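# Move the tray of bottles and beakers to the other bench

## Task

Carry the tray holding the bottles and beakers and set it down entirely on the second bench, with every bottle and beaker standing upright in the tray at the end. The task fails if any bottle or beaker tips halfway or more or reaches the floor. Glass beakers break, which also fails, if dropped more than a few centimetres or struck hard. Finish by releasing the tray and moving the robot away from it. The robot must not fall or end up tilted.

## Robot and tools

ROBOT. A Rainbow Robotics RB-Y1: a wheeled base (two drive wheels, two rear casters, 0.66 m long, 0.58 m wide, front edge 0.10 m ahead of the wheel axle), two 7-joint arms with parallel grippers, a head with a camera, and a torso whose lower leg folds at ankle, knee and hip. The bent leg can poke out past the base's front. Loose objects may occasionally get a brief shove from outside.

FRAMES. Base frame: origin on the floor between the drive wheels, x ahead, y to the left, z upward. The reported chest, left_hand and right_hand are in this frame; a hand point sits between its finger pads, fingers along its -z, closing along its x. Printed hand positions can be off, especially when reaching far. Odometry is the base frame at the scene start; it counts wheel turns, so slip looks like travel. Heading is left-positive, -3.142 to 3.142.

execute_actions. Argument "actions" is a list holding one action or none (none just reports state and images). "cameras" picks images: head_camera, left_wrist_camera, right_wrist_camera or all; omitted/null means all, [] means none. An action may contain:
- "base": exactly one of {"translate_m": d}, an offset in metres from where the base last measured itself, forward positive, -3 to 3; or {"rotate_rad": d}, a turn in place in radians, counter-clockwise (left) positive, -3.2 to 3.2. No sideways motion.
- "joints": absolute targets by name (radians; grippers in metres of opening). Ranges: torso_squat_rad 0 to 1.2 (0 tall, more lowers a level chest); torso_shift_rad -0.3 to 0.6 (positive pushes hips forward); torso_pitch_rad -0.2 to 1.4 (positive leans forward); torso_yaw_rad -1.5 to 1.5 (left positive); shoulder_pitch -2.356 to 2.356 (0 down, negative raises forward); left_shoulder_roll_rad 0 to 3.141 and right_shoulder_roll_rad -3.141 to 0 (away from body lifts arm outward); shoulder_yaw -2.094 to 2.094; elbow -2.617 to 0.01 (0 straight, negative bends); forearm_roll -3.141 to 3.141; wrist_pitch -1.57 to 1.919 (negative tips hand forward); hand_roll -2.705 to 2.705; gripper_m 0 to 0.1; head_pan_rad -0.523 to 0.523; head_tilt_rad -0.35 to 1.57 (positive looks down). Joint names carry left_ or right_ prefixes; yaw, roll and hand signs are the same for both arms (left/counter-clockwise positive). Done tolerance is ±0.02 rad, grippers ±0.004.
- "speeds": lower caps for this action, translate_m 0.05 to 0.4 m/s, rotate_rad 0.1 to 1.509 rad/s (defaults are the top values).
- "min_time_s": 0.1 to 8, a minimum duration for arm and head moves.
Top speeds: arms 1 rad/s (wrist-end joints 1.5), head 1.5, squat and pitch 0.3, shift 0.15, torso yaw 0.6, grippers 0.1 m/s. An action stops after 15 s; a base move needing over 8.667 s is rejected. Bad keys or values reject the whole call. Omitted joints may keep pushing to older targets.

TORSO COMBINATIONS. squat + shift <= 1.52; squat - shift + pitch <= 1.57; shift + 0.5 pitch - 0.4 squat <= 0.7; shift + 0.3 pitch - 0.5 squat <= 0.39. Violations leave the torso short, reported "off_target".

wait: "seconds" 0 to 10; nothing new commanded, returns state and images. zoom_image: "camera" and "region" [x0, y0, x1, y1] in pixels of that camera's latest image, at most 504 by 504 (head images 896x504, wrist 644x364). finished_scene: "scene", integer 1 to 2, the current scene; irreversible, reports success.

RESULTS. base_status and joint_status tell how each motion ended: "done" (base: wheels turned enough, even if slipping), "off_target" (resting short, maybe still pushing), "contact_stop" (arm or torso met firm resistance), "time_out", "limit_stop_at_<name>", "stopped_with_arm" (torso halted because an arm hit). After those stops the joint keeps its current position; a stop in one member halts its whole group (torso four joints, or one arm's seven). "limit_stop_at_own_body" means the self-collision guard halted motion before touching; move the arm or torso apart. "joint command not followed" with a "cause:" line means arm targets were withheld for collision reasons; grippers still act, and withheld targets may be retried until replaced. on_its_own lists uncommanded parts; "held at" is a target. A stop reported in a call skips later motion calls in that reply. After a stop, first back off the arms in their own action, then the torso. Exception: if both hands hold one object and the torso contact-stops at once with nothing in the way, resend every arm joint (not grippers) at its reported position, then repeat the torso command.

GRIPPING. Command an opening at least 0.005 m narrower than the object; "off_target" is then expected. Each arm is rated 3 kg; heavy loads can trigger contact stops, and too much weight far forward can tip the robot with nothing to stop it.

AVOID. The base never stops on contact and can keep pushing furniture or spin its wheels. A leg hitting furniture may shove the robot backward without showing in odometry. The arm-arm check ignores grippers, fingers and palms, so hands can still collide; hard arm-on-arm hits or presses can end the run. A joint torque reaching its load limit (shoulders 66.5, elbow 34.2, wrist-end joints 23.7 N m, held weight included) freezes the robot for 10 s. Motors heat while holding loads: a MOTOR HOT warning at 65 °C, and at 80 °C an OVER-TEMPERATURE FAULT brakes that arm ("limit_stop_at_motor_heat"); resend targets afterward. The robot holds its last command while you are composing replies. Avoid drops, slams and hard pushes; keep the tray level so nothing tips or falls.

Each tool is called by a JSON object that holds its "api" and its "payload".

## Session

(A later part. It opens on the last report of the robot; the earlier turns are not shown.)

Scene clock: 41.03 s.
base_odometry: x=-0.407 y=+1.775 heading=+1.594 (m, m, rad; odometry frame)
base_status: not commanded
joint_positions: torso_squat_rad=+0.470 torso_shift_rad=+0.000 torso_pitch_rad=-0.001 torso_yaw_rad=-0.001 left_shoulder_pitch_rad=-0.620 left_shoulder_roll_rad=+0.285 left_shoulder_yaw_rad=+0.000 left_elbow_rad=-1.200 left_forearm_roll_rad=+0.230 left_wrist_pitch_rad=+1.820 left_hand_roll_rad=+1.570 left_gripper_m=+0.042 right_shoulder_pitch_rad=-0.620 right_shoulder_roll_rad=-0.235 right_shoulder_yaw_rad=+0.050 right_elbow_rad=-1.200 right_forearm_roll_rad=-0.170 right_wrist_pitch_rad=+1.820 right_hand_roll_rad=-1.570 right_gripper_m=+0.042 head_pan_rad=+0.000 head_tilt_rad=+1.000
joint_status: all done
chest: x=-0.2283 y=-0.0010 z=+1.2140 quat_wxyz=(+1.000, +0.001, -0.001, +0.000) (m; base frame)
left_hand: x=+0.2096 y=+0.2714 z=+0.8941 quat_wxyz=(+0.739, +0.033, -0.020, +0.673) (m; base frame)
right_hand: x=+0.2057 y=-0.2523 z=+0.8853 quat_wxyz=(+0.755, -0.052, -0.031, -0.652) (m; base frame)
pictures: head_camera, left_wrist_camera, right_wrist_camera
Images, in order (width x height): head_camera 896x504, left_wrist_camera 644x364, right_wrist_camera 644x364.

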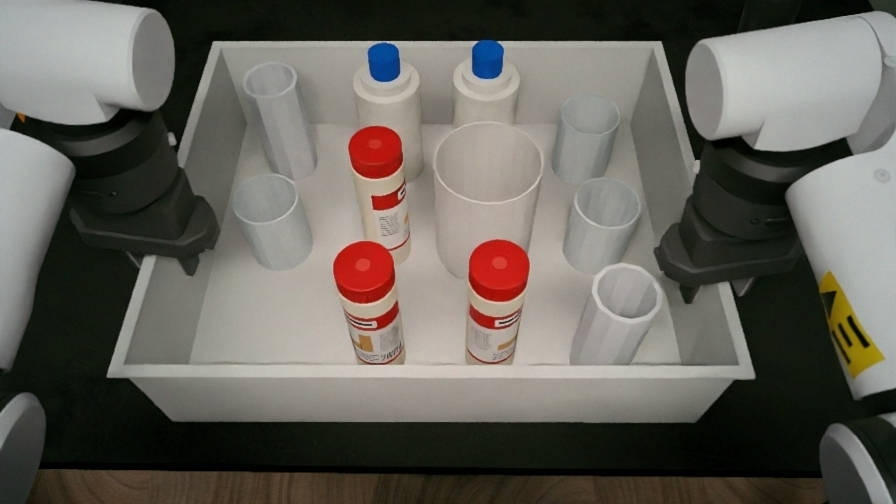

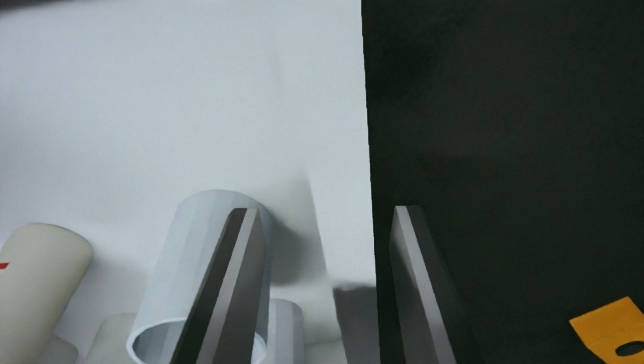

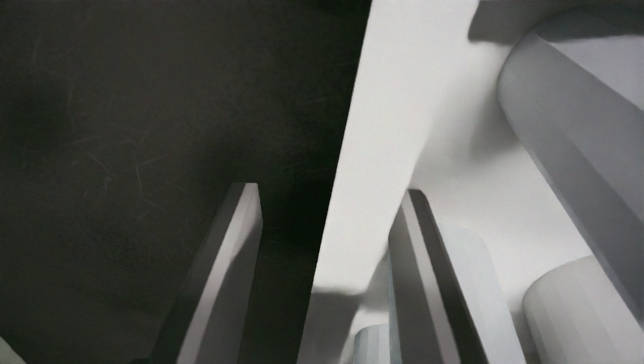

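{"api": "execute_actions", "payload": {"actions": [{"base":{"translate_m":0.045},"speeds":{"translate_m":0.05},"joints":{"torso_squat_rad":0.52,"left_shoulder_roll_rad":0.277,"right_shoulder_roll_rad":-0.222,"right_forearm_roll_rad":-0.16}}]}}

{"api": "execute_actions", "payload": {"actions": [{"joints":{"left_gripper_m":0,"right_gripper_m":0}}]}}

Scene clock: 42.90 s.
base_odometry: x=-0.408 y=+1.819 heading=+1.594 (m, m, rad; odometry frame)
base_status: done
joint_positions: torso_squat_rad=+0.520 torso_shift_rad=+0.000 torso_pitch_rad=-0.001 torso_yaw_rad=-0.001 left_shoulder_pitch_rad=-0.620 left_shoulder_roll_rad=+0.277 left_shoulder_yaw_rad=+0.000 left_elbow_rad=-1.200 left_forearm_roll_rad=+0.230 left_wrist_pitch_rad=+1.820 left_hand_roll_rad=+1.570 left_gripper_m=+0.042 right_shoulder_pitch_rad=-0.620 right_shoulder_roll_rad=-0.222 right_shoulder_yaw_rad=+0.050 right_elbow_rad=-1.200 right_forearm_roll_rad=-0.160 right_wrist_pitch_rad=+1.820 right_hand_roll_rad=-1.570 right_gripper_m=+0.042 head_pan_rad=+0.000 head_tilt_rad=+1.000
joint_status: all done
chest: x=-0.2282 y=-0.0010 z=+1.1974 quat_wxyz=(+1.000, +0.001, -0.001, +0.000) (m; base frame)
left_hand: x=+0.2092 y=+0.2672 z=+0.8764 quat_wxyz=(+0.740, +0.031, -0.018, +0.671) (m; base frame)
right_hand: x=+0.2052 y=-0.2472 z=+0.8675 quat_wxyz=(+0.757, -0.052, -0.031, -0.650) (m; base frame)
pictures: head_camera, left_wrist_camera, right_wrist_camera
Images, in order (width x height): head_camera 896x504, left_wrist_camera 644x364, right_wrist_camera 644x364.

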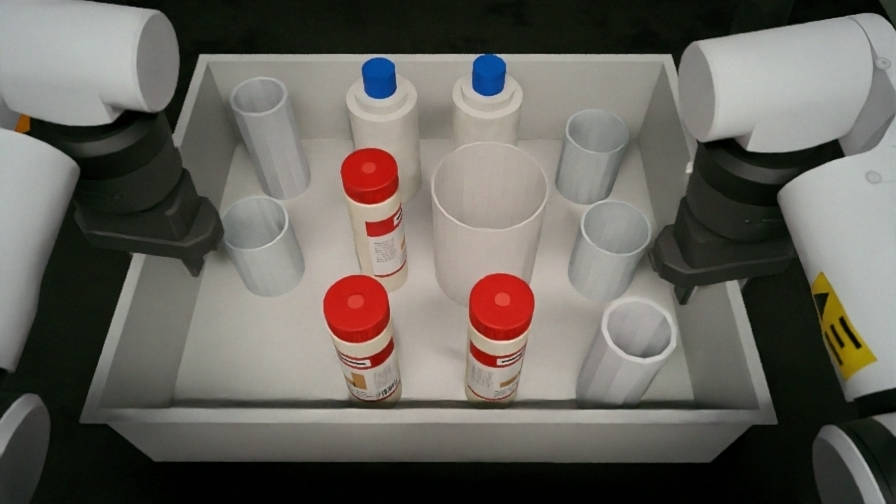

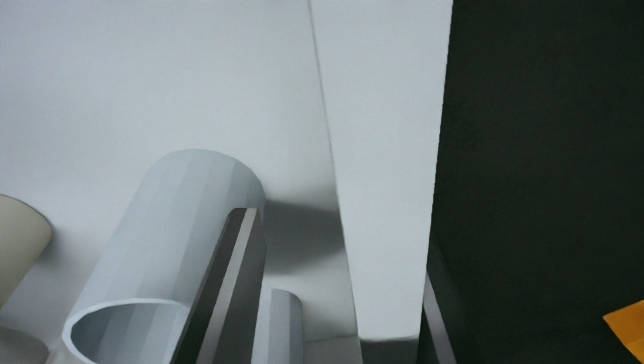

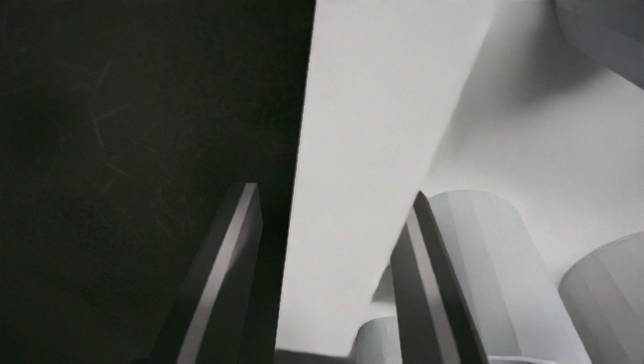

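Scene clock: 43.80 s.
base_odometry: x=-0.408 y=+1.819 heading=+1.594 (m, m, rad; odometry frame)
base_status: not commanded
joint_positions: torso_squat_rad=+0.520 torso_shift_rad=+0.000 torso_pitch_rad=-0.001 torso_yaw_rad=-0.001 left_shoulder_pitch_rad=-0.619 left_shoulder_roll_rad=+0.284 left_shoulder_yaw_rad=+0.002 left_elbow_rad=-1.200 left_forearm_roll_rad=+0.227 left_wrist_pitch_rad=+1.820 left_hand_roll_rad=+1.570 left_gripper_m=+0.016 right_shoulder_pitch_rad=-0.619 right_shoulder_roll_rad=-0.228 right_shoulder_yaw_rad=+0.048 right_elbow_rad=-1.199 right_forearm_roll_rad=-0.158 right_wrist_pitch_rad=+1.820 right_hand_roll_rad=-1.570 right_gripper_m=+0.017 head_pan_rad=+0.000 head_tilt_rad=+1.000
joint_status: left_gripper_m off_target (ended at +0.016, target +0.000); right_gripper_m off_target (ended at +0.017, target +0.000)
chest: x=-0.2282 y=-0.0010 z=+1.1974 quat_wxyz=(+1.000, +0.001, -0.001, +0.000) (m; base frame)
left_hand: x=+0.2092 y=+0.2719 z=+0.8769 quat_wxyz=(+0.738, +0.034, -0.020, +0.674) (m; base frame)
right_hand: x=+0.2052 y=-0.2518 z=+0.8678 quat_wxyz=(+0.755, -0.054, -0.033, -0.653) (m; base frame)
pictures: head_camera, left_wrist_camera, right_wrist_camera
Images, in order (width x height): head_camera 896x504, left_wrist_camera 644x364, right_wrist_camera 644x364.

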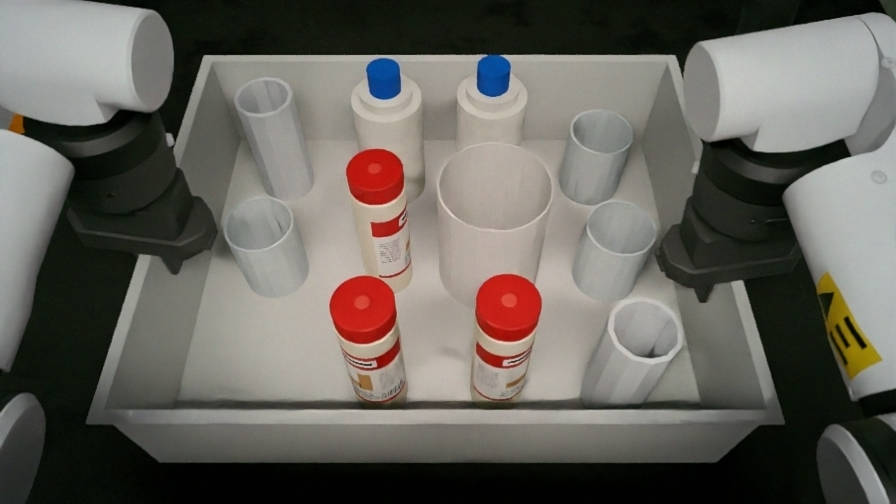

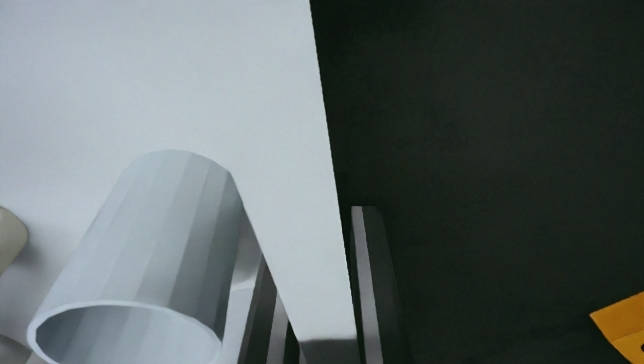

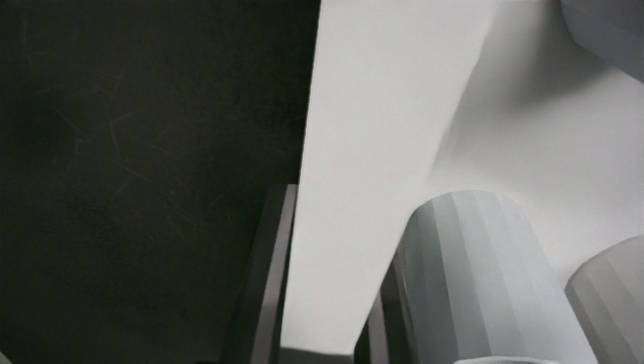

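Lift test.

{"api": "execute_actions", "payload": {"actions": [{"joints":{"torso_squat_rad":0.3,"left_shoulder_roll_rad":0.284,"right_shoulder_roll_rad":-0.228}}]}}

Scene clock: 45.47 s.
base_odometry: x=-0.408 y=+1.819 heading=+1.594 (m, m, rad; odometry frame)
base_status: not commanded
joint_positions: torso_squat_rad=+0.300 torso_shift_rad=+0.001 torso_pitch_rad=+0.000 torso_yaw_rad=-0.001 left_shoulder_pitch_rad=-0.617 left_shoulder_roll_rad=+0.287 left_shoulder_yaw_rad=+0.001 left_elbow_rad=-1.199 left_forearm_roll_rad=+0.229 left_wrist_pitch_rad=+1.820 left_hand_roll_rad=+1.570 left_gripper_m=+0.015 right_shoulder_pitch_rad=-0.618 right_shoulder_roll_rad=-0.231 right_shoulder_yaw_rad=+0.049 right_elbow_rad=-1.199 right_forearm_roll_rad=-0.159 right_wrist_pitch_rad=+1.820 right_hand_roll_rad=-1.570 right_gripper_m=+0.017 head_pan_rad=+0.000 head_tilt_rad=+1.000
joint_status: all done
chest: x=-0.2276 y=-0.0010 z=+1.2587 quat_wxyz=(+1.000, +0.001, +0.000, +0.000) (m; base frame)
left_hand: x=+0.2086 y=+0.2735 z=+0.9370 quat_wxyz=(+0.738, +0.035, -0.019, +0.674) (m; base frame)
right_hand: x=+0.2049 y=-0.2529 z=+0.9282 quat_wxyz=(+0.755, -0.056, -0.032, -0.653) (m; base frame)
pictures: head_camera, left_wrist_camera, right_wrist_camera
Images, in order (width x height): head_camera 896x504, left_wrist_camera 644x364, right_wrist_camera 644x364.

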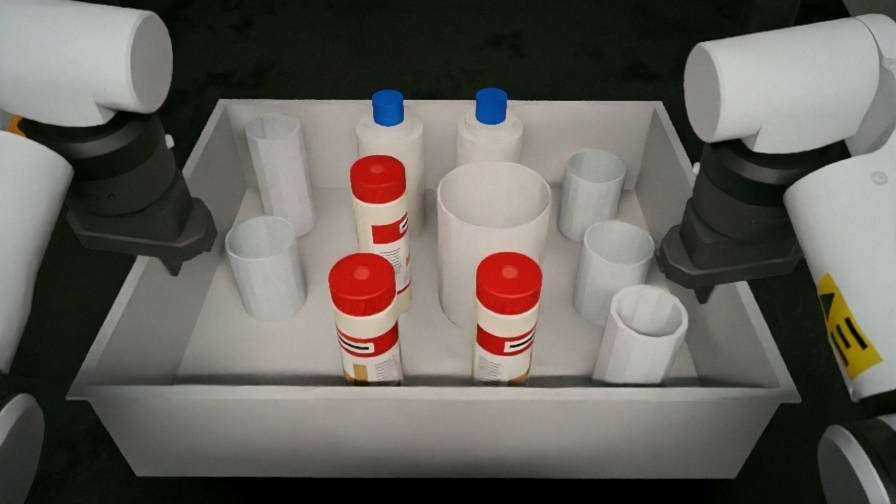

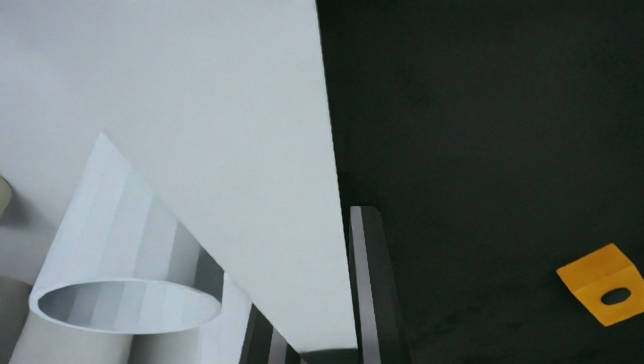

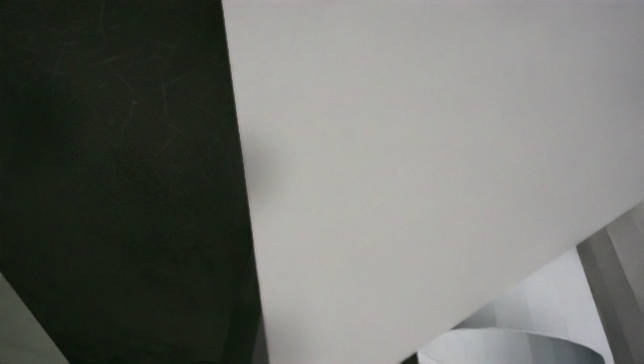

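{"api": "execute_actions", "payload": {"actions": [{"joints":{"torso_squat_rad":0.52}}], "cameras": []}}

{"api": "execute_actions", "payload": {"actions": [{"joints":{"left_gripper_m":0.04,"right_gripper_m":0.04}}], "cameras": ["head_camera"]}}

{"api": "execute_actions", "payload": {"actions": [{"base":{"translate_m":0.025},"joints":{"left_shoulder_pitch_rad":-0.7,"right_shoulder_pitch_rad":-0.7,"left_elbow_rad":-1.0,"right_elbow_rad":-1.0,"left_wrist_pitch_rad":1.7,"right_wrist_pitch_rad":1.7,"left_shoulder_roll_rad":0.29,"right_shoulder_roll_rad":-0.24,"torso_squat_rad":0.55},"min_time_s":1.5}]}}

Scene clock: 48.23 s.
base_odometry: x=-0.408 y=+1.819 heading=+1.594 (m, m, rad; odometry frame)
base_status: not commanded
joint_positions: torso_squat_rad=+0.520 torso_shift_rad=-0.001 torso_pitch_rad=-0.003 torso_yaw_rad=-0.001 left_shoulder_pitch_rad=-0.622 left_shoulder_roll_rad=+0.288 left_shoulder_yaw_rad=+0.001 left_elbow_rad=-1.201 left_forearm_roll_rad=+0.229 left_wrist_pitch_rad=+1.821 left_hand_roll_rad=+1.570 left_gripper_m=+0.015 right_shoulder_pitch_rad=-0.621 right_shoulder_roll_rad=-0.231 right_shoulder_yaw_rad=+0.049 right_elbow_rad=-1.200 right_forearm_roll_rad=-0.159 right_wrist_pitch_rad=+1.821 right_hand_roll_rad=-1.570 right_gripper_m=+0.016 head_pan_rad=+0.000 head_tilt_rad=+1.000
joint_status: all done
chest: x=-0.2293 y=-0.0011 z=+1.1973 quat_wxyz=(+1.000, +0.001, -0.001, +0.000) (m; base frame)
left_hand: x=+0.2100 y=+0.2732 z=+0.8794 quat_wxyz=(+0.738, +0.033, -0.023, +0.674) (m; base frame)
right_hand: x=+0.2056 y=-0.2527 z=+0.8696 quat_wxyz=(+0.755, -0.054, -0.035, -0.653) (m; base frame)
pictures: none
No camera images: the call's "cameras" was empty. Leave "cameras" out to get every camera's image.

Scene clock: 49.10 s.
base_odometry: x=-0.408 y=+1.819 heading=+1.594 (m, m, rad; odometry frame)
base_status: not commanded
joint_positions: torso_squat_rad=+0.520 torso_shift_rad=+0.000 torso_pitch_rad=-0.001 torso_yaw_rad=-0.001 left_shoulder_pitch_rad=-0.621 left_shoulder_roll_rad=+0.285 left_shoulder_yaw_rad=+0.000 left_elbow_rad=-1.200 left_forearm_roll_rad=+0.230 left_wrist_pitch_rad=+1.820 left_hand_roll_rad=+1.570 left_gripper_m=+0.040 right_shoulder_pitch_rad=-0.620 right_shoulder_roll_rad=-0.228 right_shoulder_yaw_rad=+0.050 right_elbow_rad=-1.200 right_forearm_roll_rad=-0.160 right_wrist_pitch_rad=+1.820 right_hand_roll_rad=-1.570 right_gripper_m=+0.040 head_pan_rad=+0.000 head_tilt_rad=+1.000
joint_status: all done
chest: x=-0.2283 y=-0.0010 z=+1.1974 quat_wxyz=(+1.000, +0.001, -0.001, +0.000) (m; base frame)
left_hand: x=+0.2098 y=+0.2713 z=+0.8776 quat_wxyz=(+0.739, +0.033, -0.020, +0.673) (m; base frame)
right_hand: x=+0.2058 y=-0.2508 z=+0.8684 quat_wxyz=(+0.756, -0.053, -0.033, -0.652) (m; base frame)
pictures: head_camera
Images, in order (width x height): head_camera 896x504.

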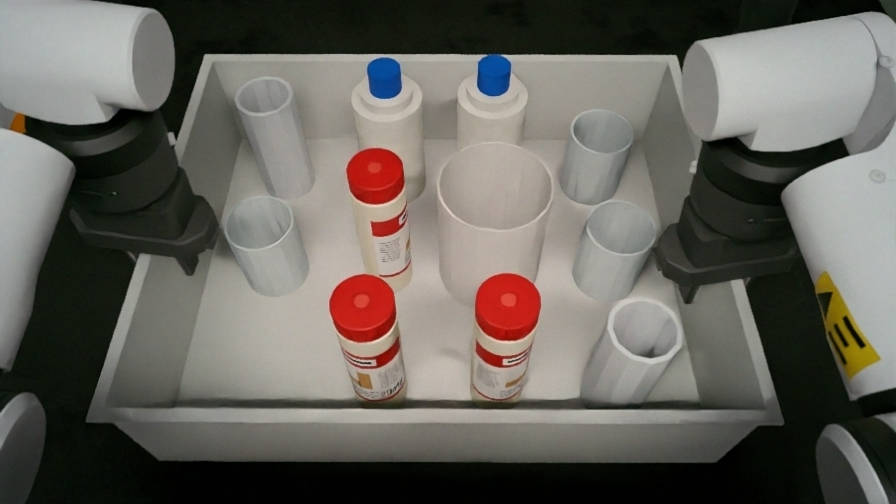

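Scene clock: 50.97 s.
base_odometry: x=-0.408 y=+1.844 heading=+1.593 (m, m, rad; odometry frame)
base_status: done
joint_positions: torso_squat_rad=+0.550 torso_shift_rad=+0.000 torso_pitch_rad=-0.002 torso_yaw_rad=-0.001 left_shoulder_pitch_rad=-0.693 left_shoulder_roll_rad=+0.289 left_shoulder_yaw_rad=+0.001 left_elbow_rad=-1.039 left_forearm_roll_rad=+0.230 left_wrist_pitch_rad=+1.733 left_hand_roll_rad=+1.570 left_gripper_m=+0.040 right_shoulder_pitch_rad=-0.667 right_shoulder_roll_rad=-0.233 right_shoulder_yaw_rad=+0.049 right_elbow_rad=-1.136 right_forearm_roll_rad=-0.160 right_wrist_pitch_rad=+1.771 right_hand_roll_rad=-1.570 right_gripper_m=+0.040 head_pan_rad=+0.000 head_tilt_rad=+1.000
joint_status: left_elbow_rad contact_stop (moved +0.161 of +0.200); left_wrist_pitch_rad contact_stop_at_left_elbow_rad (moved -0.087 of -0.120); right_shoulder_pitch_rad contact_stop_at_right_elbow_rad (moved -0.047 of -0.080); right_elbow_rad contact_stop (moved +0.065 of +0.200); right_wrist_pitch_rad contact_stop_at_right_elbow_rad (moved -0.050 of -0.120); the others done
on_its_own: left_elbow_rad is held at -1.038, not at your -1.000, since a contact_stop; left_wrist_pitch_rad is held at +1.733, not at your +1.700, since a contact_stop; right_shoulder_pitch_rad is held at -0.665, not at your -0.700, since a contact_stop; right_elbow_rad is held at -1.135, not at your -1.000, since a contact_stop; right_wrist_pitch_rad is held at +1.771, not at your +1.700, since a contact_stop
chest: x=-0.2288 y=-0.0010 z=+1.1867 quat_wxyz=(+1.000, +0.001, -0.001, +0.000) (m; base frame)
left_hand: x=+0.2262 y=+0.2747 z=+0.8589 quat_wxyz=(+0.732, +0.032, -0.022, +0.680) (m; base frame)
right_hand: x=+0.2229 y=-0.2510 z=+0.8622 quat_wxyz=(+0.755, -0.044, -0.047, -0.652) (m; base frame)
pictures: head_camera, left_wrist_camera, right_wrist_camera
Images, in order (width x height): head_camera 896x504, left_wrist_camera 644x364, right_wrist_camera 644x364.

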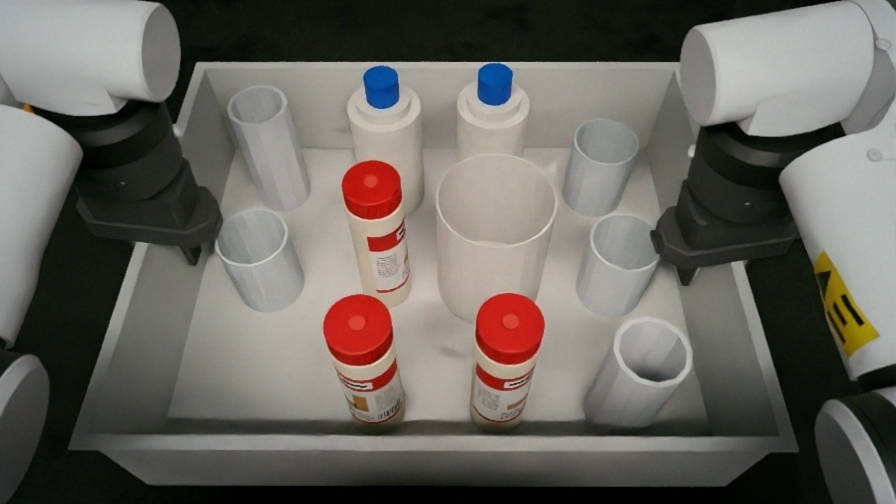

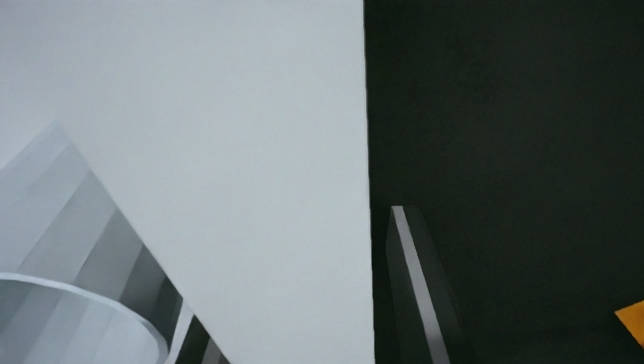

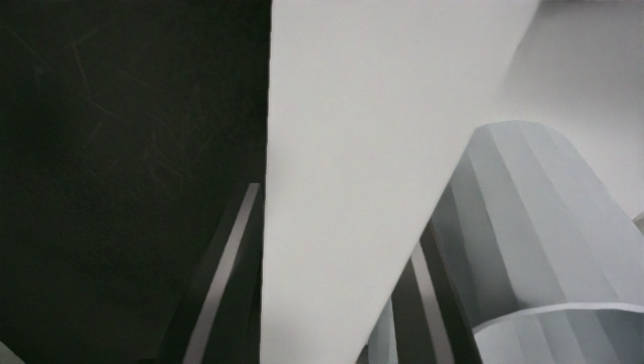

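{"api": "execute_actions", "payload": {"actions": [{"joints":{"torso_squat_rad":0.47}}], "cameras": []}}

{"api": "execute_actions", "payload": {"actions": [{"joints":{"left_shoulder_pitch_rad":-0.7,"right_shoulder_pitch_rad":-0.72,"left_elbow_rad":-1.0,"right_elbow_rad":-1.0,"left_wrist_pitch_rad":1.7,"right_wrist_pitch_rad":1.72,"left_shoulder_roll_rad":0.285,"right_shoulder_roll_rad":-0.24,"left_gripper_m":0.034,"right_gripper_m":0.034},"min_time_s":1}]}}

Scene clock: 52.40 s.
base_odometry: x=-0.408 y=+1.844 heading=+1.593 (m, m, rad; odometry frame)
base_status: not commanded
joint_positions: torso_squat_rad=+0.470 torso_shift_rad=+0.000 torso_pitch_rad=-0.001 torso_yaw_rad=-0.001 left_shoulder_pitch_rad=-0.691 left_shoulder_roll_rad=+0.289 left_shoulder_yaw_rad=+0.001 left_elbow_rad=-1.039 left_forearm_roll_rad=+0.230 left_wrist_pitch_rad=+1.733 left_hand_roll_rad=+1.570 left_gripper_m=+0.040 right_shoulder_pitch_rad=-0.665 right_shoulder_roll_rad=-0.233 right_shoulder_yaw_rad=+0.049 right_elbow_rad=-1.135 right_forearm_roll_rad=-0.160 right_wrist_pitch_rad=+1.771 right_hand_roll_rad=-1.570 right_gripper_m=+0.040 head_pan_rad=+0.000 head_tilt_rad=+1.000
joint_status: all done
on_its_own: left_elbow_rad is held at -1.038, not at your -1.000, since a contact_stop; left_wrist_pitch_rad is held at +1.733, not at your +1.700, since a contact_stop; right_shoulder_pitch_rad is held at -0.665, not at your -0.700, since a contact_stop; right_elbow_rad is held at -1.135, not at your -1.000, since a contact_stop; right_wrist_pitch_rad is held at +1.771, not at your +1.700, since a contact_stop
chest: x=-0.2282 y=-0.0010 z=+1.2140 quat_wxyz=(+1.000, +0.001, +0.000, +0.000) (m; base frame)
left_hand: x=+0.2257 y=+0.2750 z=+0.8850 quat_wxyz=(+0.732, +0.033, -0.021, +0.680) (m; base frame)
right_hand: x=+0.2222 y=-0.2514 z=+0.8881 quat_wxyz=(+0.755, -0.045, -0.045, -0.652) (m; base frame)
pictures: none
No camera images: the call's "cameras" was empty. Leave "cameras" out to get every camera's image.

Scene clock: 53.70 s.
base_odometry: x=-0.408 y=+1.844 heading=+1.593 (m, m, rad; odometry frame)
base_status: not commanded
joint_positions: torso_squat_rad=+0.470 torso_shift_rad=+0.000 torso_pitch_rad=-0.001 torso_yaw_rad=-0.001 left_shoulder_pitch_rad=-0.700 left_shoulder_roll_rad=+0.286 left_shoulder_yaw_rad=+0.001 left_elbow_rad=-1.000 left_forearm_roll_rad=+0.230 left_wrist_pitch_rad=+1.700 left_hand_roll_rad=+1.570 left_gripper_m=+0.034 right_shoulder_pitch_rad=-0.720 right_shoulder_roll_rad=-0.240 right_shoulder_yaw_rad=+0.049 right_elbow_rad=-1.000 right_forearm_roll_rad=-0.160 right_wrist_pitch_rad=+1.720 right_hand_roll_rad=-1.570 right_gripper_m=+0.034 head_pan_rad=+0.000 head_tilt_rad=+1.000
joint_status: all done
chest: x=-0.2282 y=-0.0010 z=+1.2140 quat_wxyz=(+1.000, +0.001, +0.000, +0.000) (m; base frame)
left_hand: x=+0.2279 y=+0.2741 z=+0.8786 quat_wxyz=(+0.731, +0.031, -0.020, +0.682) (m; base frame)
right_hand: x=+0.2278 y=-0.2582 z=+0.8793 quat_wxyz=(+0.750, -0.059, -0.039, -0.658) (m; base frame)
pictures: head_camera, left_wrist_camera, right_wrist_camera
Images, in order (width x height): head_camera 896x504, left_wrist_camera 644x364, right_wrist_camera 644x364.

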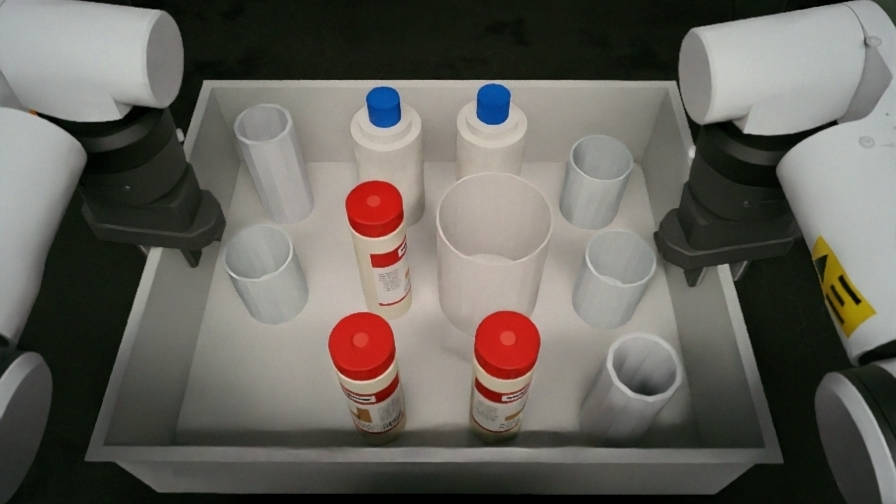

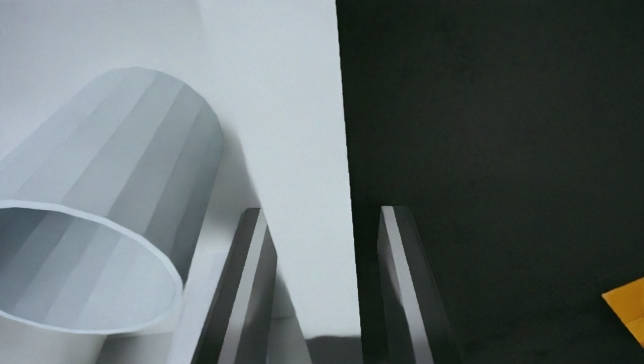

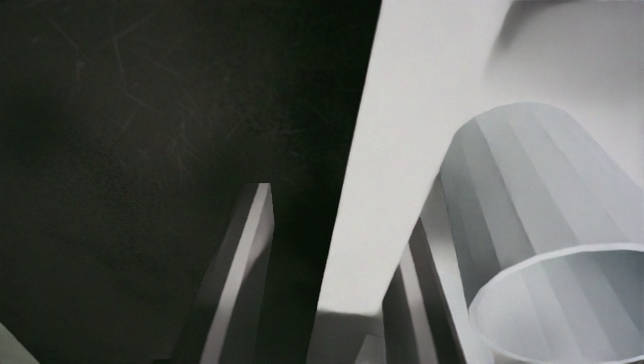

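{"api": "execute_actions", "payload": {"actions": [{"joints":{"torso_squat_rad":0.505,"right_shoulder_roll_rad":-0.228}}], "cameras": []}}

{"api": "execute_actions", "payload": {"actions": [{"joints":{"left_gripper_m":0,"right_gripper_m":0}}], "cameras": []}}

{"api": "execute_actions", "payload": {"actions": [{"joints":{"torso_squat_rad":0.38}}]}}

Scene clock: 54.87 s.
base_odometry: x=-0.408 y=+1.844 heading=+1.593 (m, m, rad; odometry frame)
base_status: not commanded
joint_positions: torso_squat_rad=+0.505 torso_shift_rad=+0.000 torso_pitch_rad=-0.001 torso_yaw_rad=-0.001 left_shoulder_pitch_rad=-0.700 left_shoulder_roll_rad=+0.285 left_shoulder_yaw_rad=+0.001 left_elbow_rad=-1.000 left_forearm_roll_rad=+0.230 left_wrist_pitch_rad=+1.700 left_hand_roll_rad=+1.570 left_gripper_m=+0.034 right_shoulder_pitch_rad=-0.720 right_shoulder_roll_rad=-0.228 right_shoulder_yaw_rad=+0.049 right_elbow_rad=-1.000 right_forearm_roll_rad=-0.160 right_wrist_pitch_rad=+1.720 right_hand_roll_rad=-1.570 right_gripper_m=+0.034 head_pan_rad=+0.000 head_tilt_rad=+1.000
joint_status: all done
chest: x=-0.2283 y=-0.0010 z=+1.2026 quat_wxyz=(+1.000, +0.001, -0.001, +0.000) (m; base frame)
left_hand: x=+0.2280 y=+0.2740 z=+0.8673 quat_wxyz=(+0.731, +0.031, -0.021, +0.682) (m; base frame)
right_hand: x=+0.2270 y=-0.2512 z=+0.8664 quat_wxyz=(+0.752, -0.056, -0.036, -0.655) (m; base frame)
pictures: none
No camera images: the call's "cameras" was empty. Leave "cameras" out to get every camera's image.

Scene clock: 55.70 s.
base_odometry: x=-0.408 y=+1.844 heading=+1.593 (m, m, rad; odometry frame)
base_status: not commanded
joint_positions: torso_squat_rad=+0.505 torso_shift_rad=+0.000 torso_pitch_rad=-0.001 torso_yaw_rad=-0.001 left_shoulder_pitch_rad=-0.700 left_shoulder_roll_rad=+0.287 left_shoulder_yaw_rad=+0.001 left_elbow_rad=-1.000 left_forearm_roll_rad=+0.230 left_wrist_pitch_rad=+1.700 left_hand_roll_rad=+1.570 left_gripper_m=+0.016 right_shoulder_pitch_rad=-0.720 right_shoulder_roll_rad=-0.230 right_shoulder_yaw_rad=+0.049 right_elbow_rad=-1.000 right_forearm_roll_rad=-0.160 right_wrist_pitch_rad=+1.720 right_hand_roll_rad=-1.570 right_gripper_m=+0.017 head_pan_rad=+0.000 head_tilt_rad=+1.000
joint_status: left_gripper_m off_target (ended at +0.016, target +0.000); right_gripper_m off_target (ended at +0.017, target +0.000)
chest: x=-0.2282 y=-0.0010 z=+1.2026 quat_wxyz=(+1.000, +0.001, -0.001, +0.000) (m; base frame)
left_hand: x=+0.2280 y=+0.2751 z=+0.8674 quat_wxyz=(+0.730, +0.032, -0.021, +0.682) (m; base frame)
right_hand: x=+0.2271 y=-0.2527 z=+0.8666 quat_wxyz=(+0.752, -0.057, -0.036, -0.656) (m; base frame)
pictures: none
No camera images: the call's "cameras" was empty. Leave "cameras" out to get every camera's image.

Scene clock: 56.90 s.
base_odometry: x=-0.408 y=+1.844 heading=+1.593 (m, m, rad; odometry frame)
base_status: not commanded
joint_positions: torso_squat_rad=+0.380 torso_shift_rad=+0.001 torso_pitch_rad=+0.000 torso_yaw_rad=-0.001 left_shoulder_pitch_rad=-0.698 left_shoulder_roll_rad=+0.287 left_shoulder_yaw_rad=+0.001 left_elbow_rad=-0.999 left_forearm_roll_rad=+0.230 left_wrist_pitch_rad=+1.700 left_hand_roll_rad=+1.570 left_gripper_m=+0.016 right_shoulder_pitch_rad=-0.718 right_shoulder_roll_rad=-0.230 right_shoulder_yaw_rad=+0.049 right_elbow_rad=-0.999 right_forearm_roll_rad=-0.160 right_wrist_pitch_rad=+1.720 right_hand_roll_rad=-1.570 right_gripper_m=+0.017 head_pan_rad=+0.000 head_tilt_rad=+1.000
joint_status: all done
chest: x=-0.2276 y=-0.0011 z=+1.2400 quat_wxyz=(+1.000, +0.001, +0.000, +0.000) (m; base frame)
left_hand: x=+0.2270 y=+0.2754 z=+0.9031 quat_wxyz=(+0.730, +0.033, -0.019, +0.682) (m; base frame)
right_hand: x=+0.2261 y=-0.2528 z=+0.9022 quat_wxyz=(+0.752, -0.058, -0.034, -0.656) (m; base frame)
pictures: head_camera, left_wrist_camera, right_wrist_camera
Images, in order (width x height): head_camera 896x504, left_wrist_camera 644x364, right_wrist_camera 644x364.

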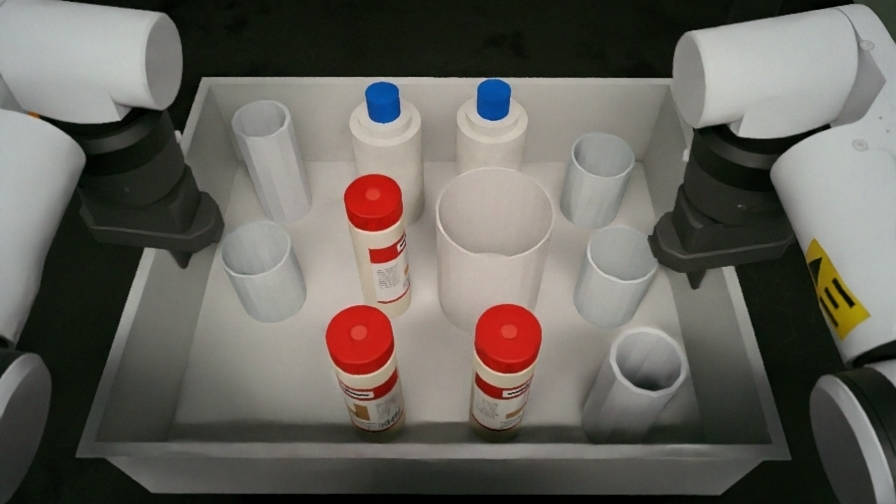

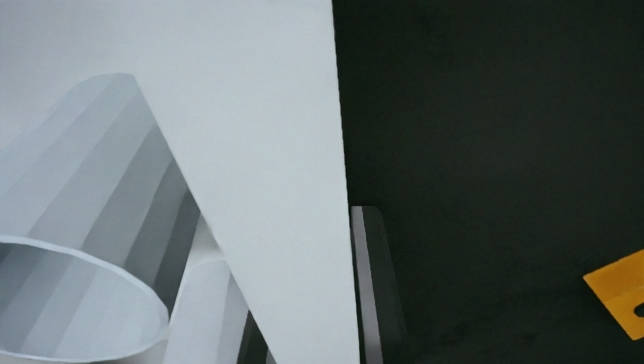

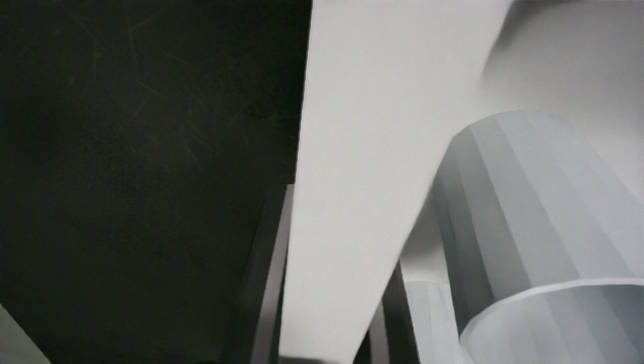

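{"api": "execute_actions", "payload": {"actions": [{"joints":{"torso_squat_rad":0.2}}]}}

Scene clock: 58.37 s.
base_odometry: x=-0.408 y=+1.844 heading=+1.593 (m, m, rad; odometry frame)
base_status: not commanded
joint_positions: torso_squat_rad=+0.200 torso_shift_rad=+0.001 torso_pitch_rad=+0.000 torso_yaw_rad=-0.001 left_shoulder_pitch_rad=-0.698 left_shoulder_roll_rad=+0.287 left_shoulder_yaw_rad=+0.001 left_elbow_rad=-0.999 left_forearm_roll_rad=+0.230 left_wrist_pitch_rad=+1.700 left_hand_roll_rad=+1.570 left_gripper_m=+0.016 right_shoulder_pitch_rad=-0.717 right_shoulder_roll_rad=-0.230 right_shoulder_yaw_rad=+0.049 right_elbow_rad=-0.999 right_forearm_roll_rad=-0.160 right_wrist_pitch_rad=+1.720 right_hand_roll_rad=-1.570 right_gripper_m=+0.017 head_pan_rad=+0.000 head_tilt_rad=+1.000
joint_status: all done
chest: x=-0.2276 y=-0.0011 z=+1.2760 quat_wxyz=(+1.000, +0.001, +0.000, +0.000) (m; base frame)
left_hand: x=+0.2270 y=+0.2754 z=+0.9390 quat_wxyz=(+0.730, +0.033, -0.019, +0.682) (m; base frame)
right_hand: x=+0.2261 y=-0.2529 z=+0.9381 quat_wxyz=(+0.752, -0.058, -0.034, -0.656) (m; base frame)
pictures: head_camera, left_wrist_camera, right_wrist_camera
Images, in order (width x height): head_camera 896x504, left_wrist_camera 644x364, right_wrist_camera 644x364.

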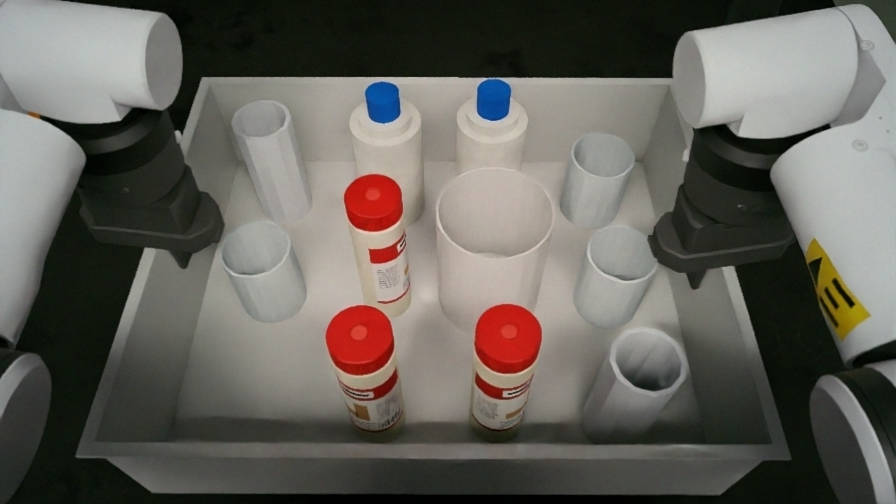

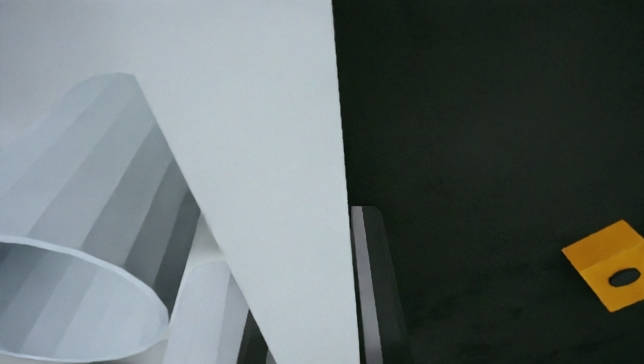

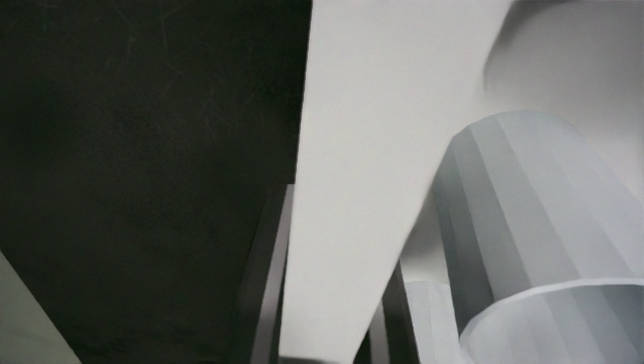

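{"api": "execute_actions", "payload": {"actions": [{"base":{"translate_m":-0.75},"speeds":{"translate_m":0.2},"joints":{"torso_squat_rad":0.1,"head_tilt_rad":0.75}}], "cameras": ["head_camera"]}}

{"api": "execute_actions", "payload": {"actions": [{"base":{"rotate_rad":3.12},"speeds":{"rotate_rad":0.5}}], "cameras": ["head_camera"]}}

{"api": "execute_actions", "payload": {"actions": [{"base":{"translate_m":2.0},"speeds":{"translate_m":0.3}}], "cameras": ["head_camera"]}}

Scene clock: 63.43 s.
base_odometry: x=-0.392 y=+1.095 heading=+1.592 (m, m, rad; odometry frame)
base_status: done
joint_positions: torso_squat_rad=+0.100 torso_shift_rad=+0.001 torso_pitch_rad=+0.000 torso_yaw_rad=-0.001 left_shoulder_pitch_rad=-0.697 left_shoulder_roll_rad=+0.287 left_shoulder_yaw_rad=+0.001 left_elbow_rad=-0.999 left_forearm_roll_rad=+0.230 left_wrist_pitch_rad=+1.700 left_hand_roll_rad=+1.570 left_gripper_m=+0.016 right_shoulder_pitch_rad=-0.717 right_shoulder_roll_rad=-0.230 right_shoulder_yaw_rad=+0.049 right_elbow_rad=-0.999 right_forearm_roll_rad=-0.160 right_wrist_pitch_rad=+1.720 right_hand_roll_rad=-1.570 right_gripper_m=+0.017 head_pan_rad=+0.000 head_tilt_rad=+0.750
joint_status: all done
chest: x=-0.2276 y=-0.0011 z=+1.2864 quat_wxyz=(+1.000, +0.001, +0.000, +0.000) (m; base frame)
left_hand: x=+0.2269 y=+0.2753 z=+0.9494 quat_wxyz=(+0.730, +0.033, -0.019, +0.682) (m; base frame)
right_hand: x=+0.2259 y=-0.2528 z=+0.9485 quat_wxyz=(+0.752, -0.058, -0.034, -0.656) (m; base frame)
pictures: head_camera
Images, in order (width x height): head_camera 896x504.

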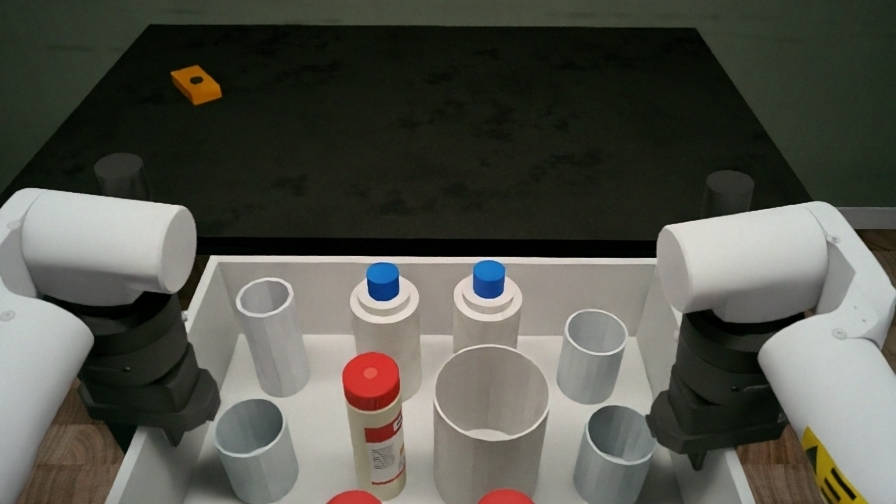

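Scene clock: 71.03 s.
base_odometry: x=-0.392 y=+1.095 heading=-1.572 (m, m, rad; odometry frame)
base_status: done
joint_positions: torso_squat_rad=+0.100 torso_shift_rad=+0.001 torso_pitch_rad=+0.000 torso_yaw_rad=-0.001 left_shoulder_pitch_rad=-0.697 left_shoulder_roll_rad=+0.287 left_shoulder_yaw_rad=+0.001 left_elbow_rad=-0.999 left_forearm_roll_rad=+0.230 left_wrist_pitch_rad=+1.700 left_hand_roll_rad=+1.570 left_gripper_m=+0.016 right_shoulder_pitch_rad=-0.717 right_shoulder_roll_rad=-0.230 right_shoulder_yaw_rad=+0.049 right_elbow_rad=-0.999 right_forearm_roll_rad=-0.160 right_wrist_pitch_rad=+1.720 right_hand_roll_rad=-1.570 right_gripper_m=+0.017 head_pan_rad=+0.000 head_tilt_rad=+0.750
joint_status: not commanded
chest: x=-0.2276 y=-0.0011 z=+1.2864 quat_wxyz=(+1.000, +0.001, +0.000, +0.000) (m; base frame)
left_hand: x=+0.2269 y=+0.2753 z=+0.9494 quat_wxyz=(+0.730, +0.033, -0.019, +0.682) (m; base frame)
right_hand: x=+0.2260 y=-0.2528 z=+0.9485 quat_wxyz=(+0.752, -0.058, -0.034, -0.656) (m; base frame)
pictures: head_camera
Images, in order (width x height): head_camera 896x504.

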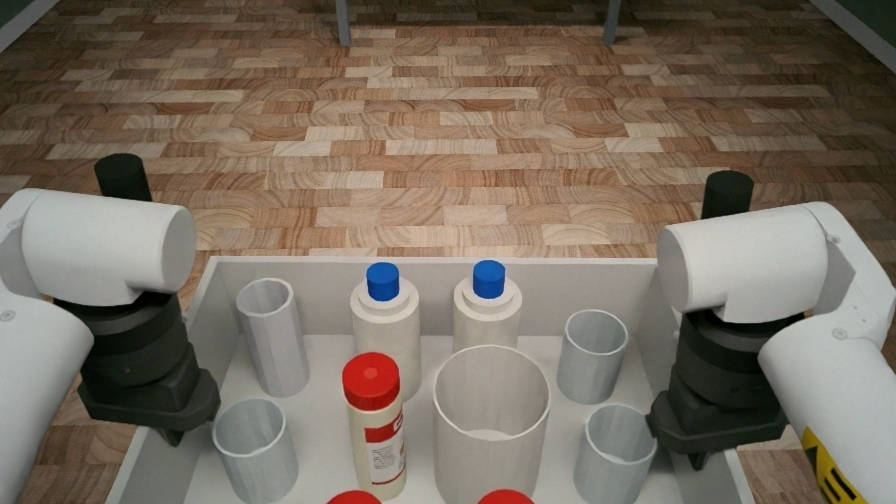

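Scene clock: 78.83 s.
base_odometry: x=-0.393 y=-0.905 heading=-1.572 (m, m, rad; odometry frame)
base_status: done
joint_positions: torso_squat_rad=+0.100 torso_shift_rad=+0.001 torso_pitch_rad=+0.000 torso_yaw_rad=-0.001 left_shoulder_pitch_rad=-0.697 left_shoulder_roll_rad=+0.287 left_shoulder_yaw_rad=+0.001 left_elbow_rad=-0.999 left_forearm_roll_rad=+0.230 left_wrist_pitch_rad=+1.700 left_hand_roll_rad=+1.570 left_gripper_m=+0.016 right_shoulder_pitch_rad=-0.717 right_shoulder_roll_rad=-0.230 right_shoulder_yaw_rad=+0.049 right_elbow_rad=-0.998 right_forearm_roll_rad=-0.160 right_wrist_pitch_rad=+1.720 right_hand_roll_rad=-1.570 right_gripper_m=+0.017 head_pan_rad=+0.000 head_tilt_rad=+0.750
joint_status: not commanded
chest: x=-0.2276 y=-0.0011 z=+1.2864 quat_wxyz=(+1.000, +0.001, +0.000, +0.000) (m; base frame)
left_hand: x=+0.2269 y=+0.2753 z=+0.9493 quat_wxyz=(+0.730, +0.033, -0.019, +0.682) (m; base frame)
right_hand: x=+0.2260 y=-0.2528 z=+0.9485 quat_wxyz=(+0.752, -0.058, -0.034, -0.656) (m; base frame)
pictures: head_camera
Images, in order (width x height): head_camera 896x504.

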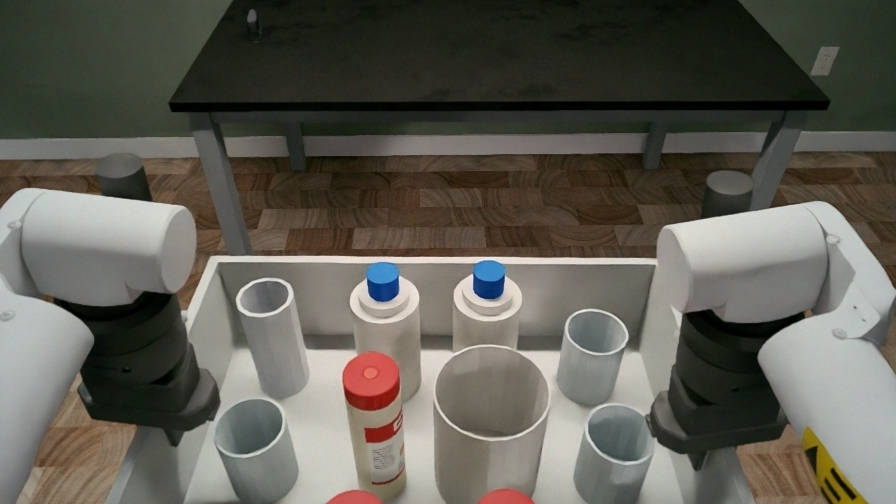

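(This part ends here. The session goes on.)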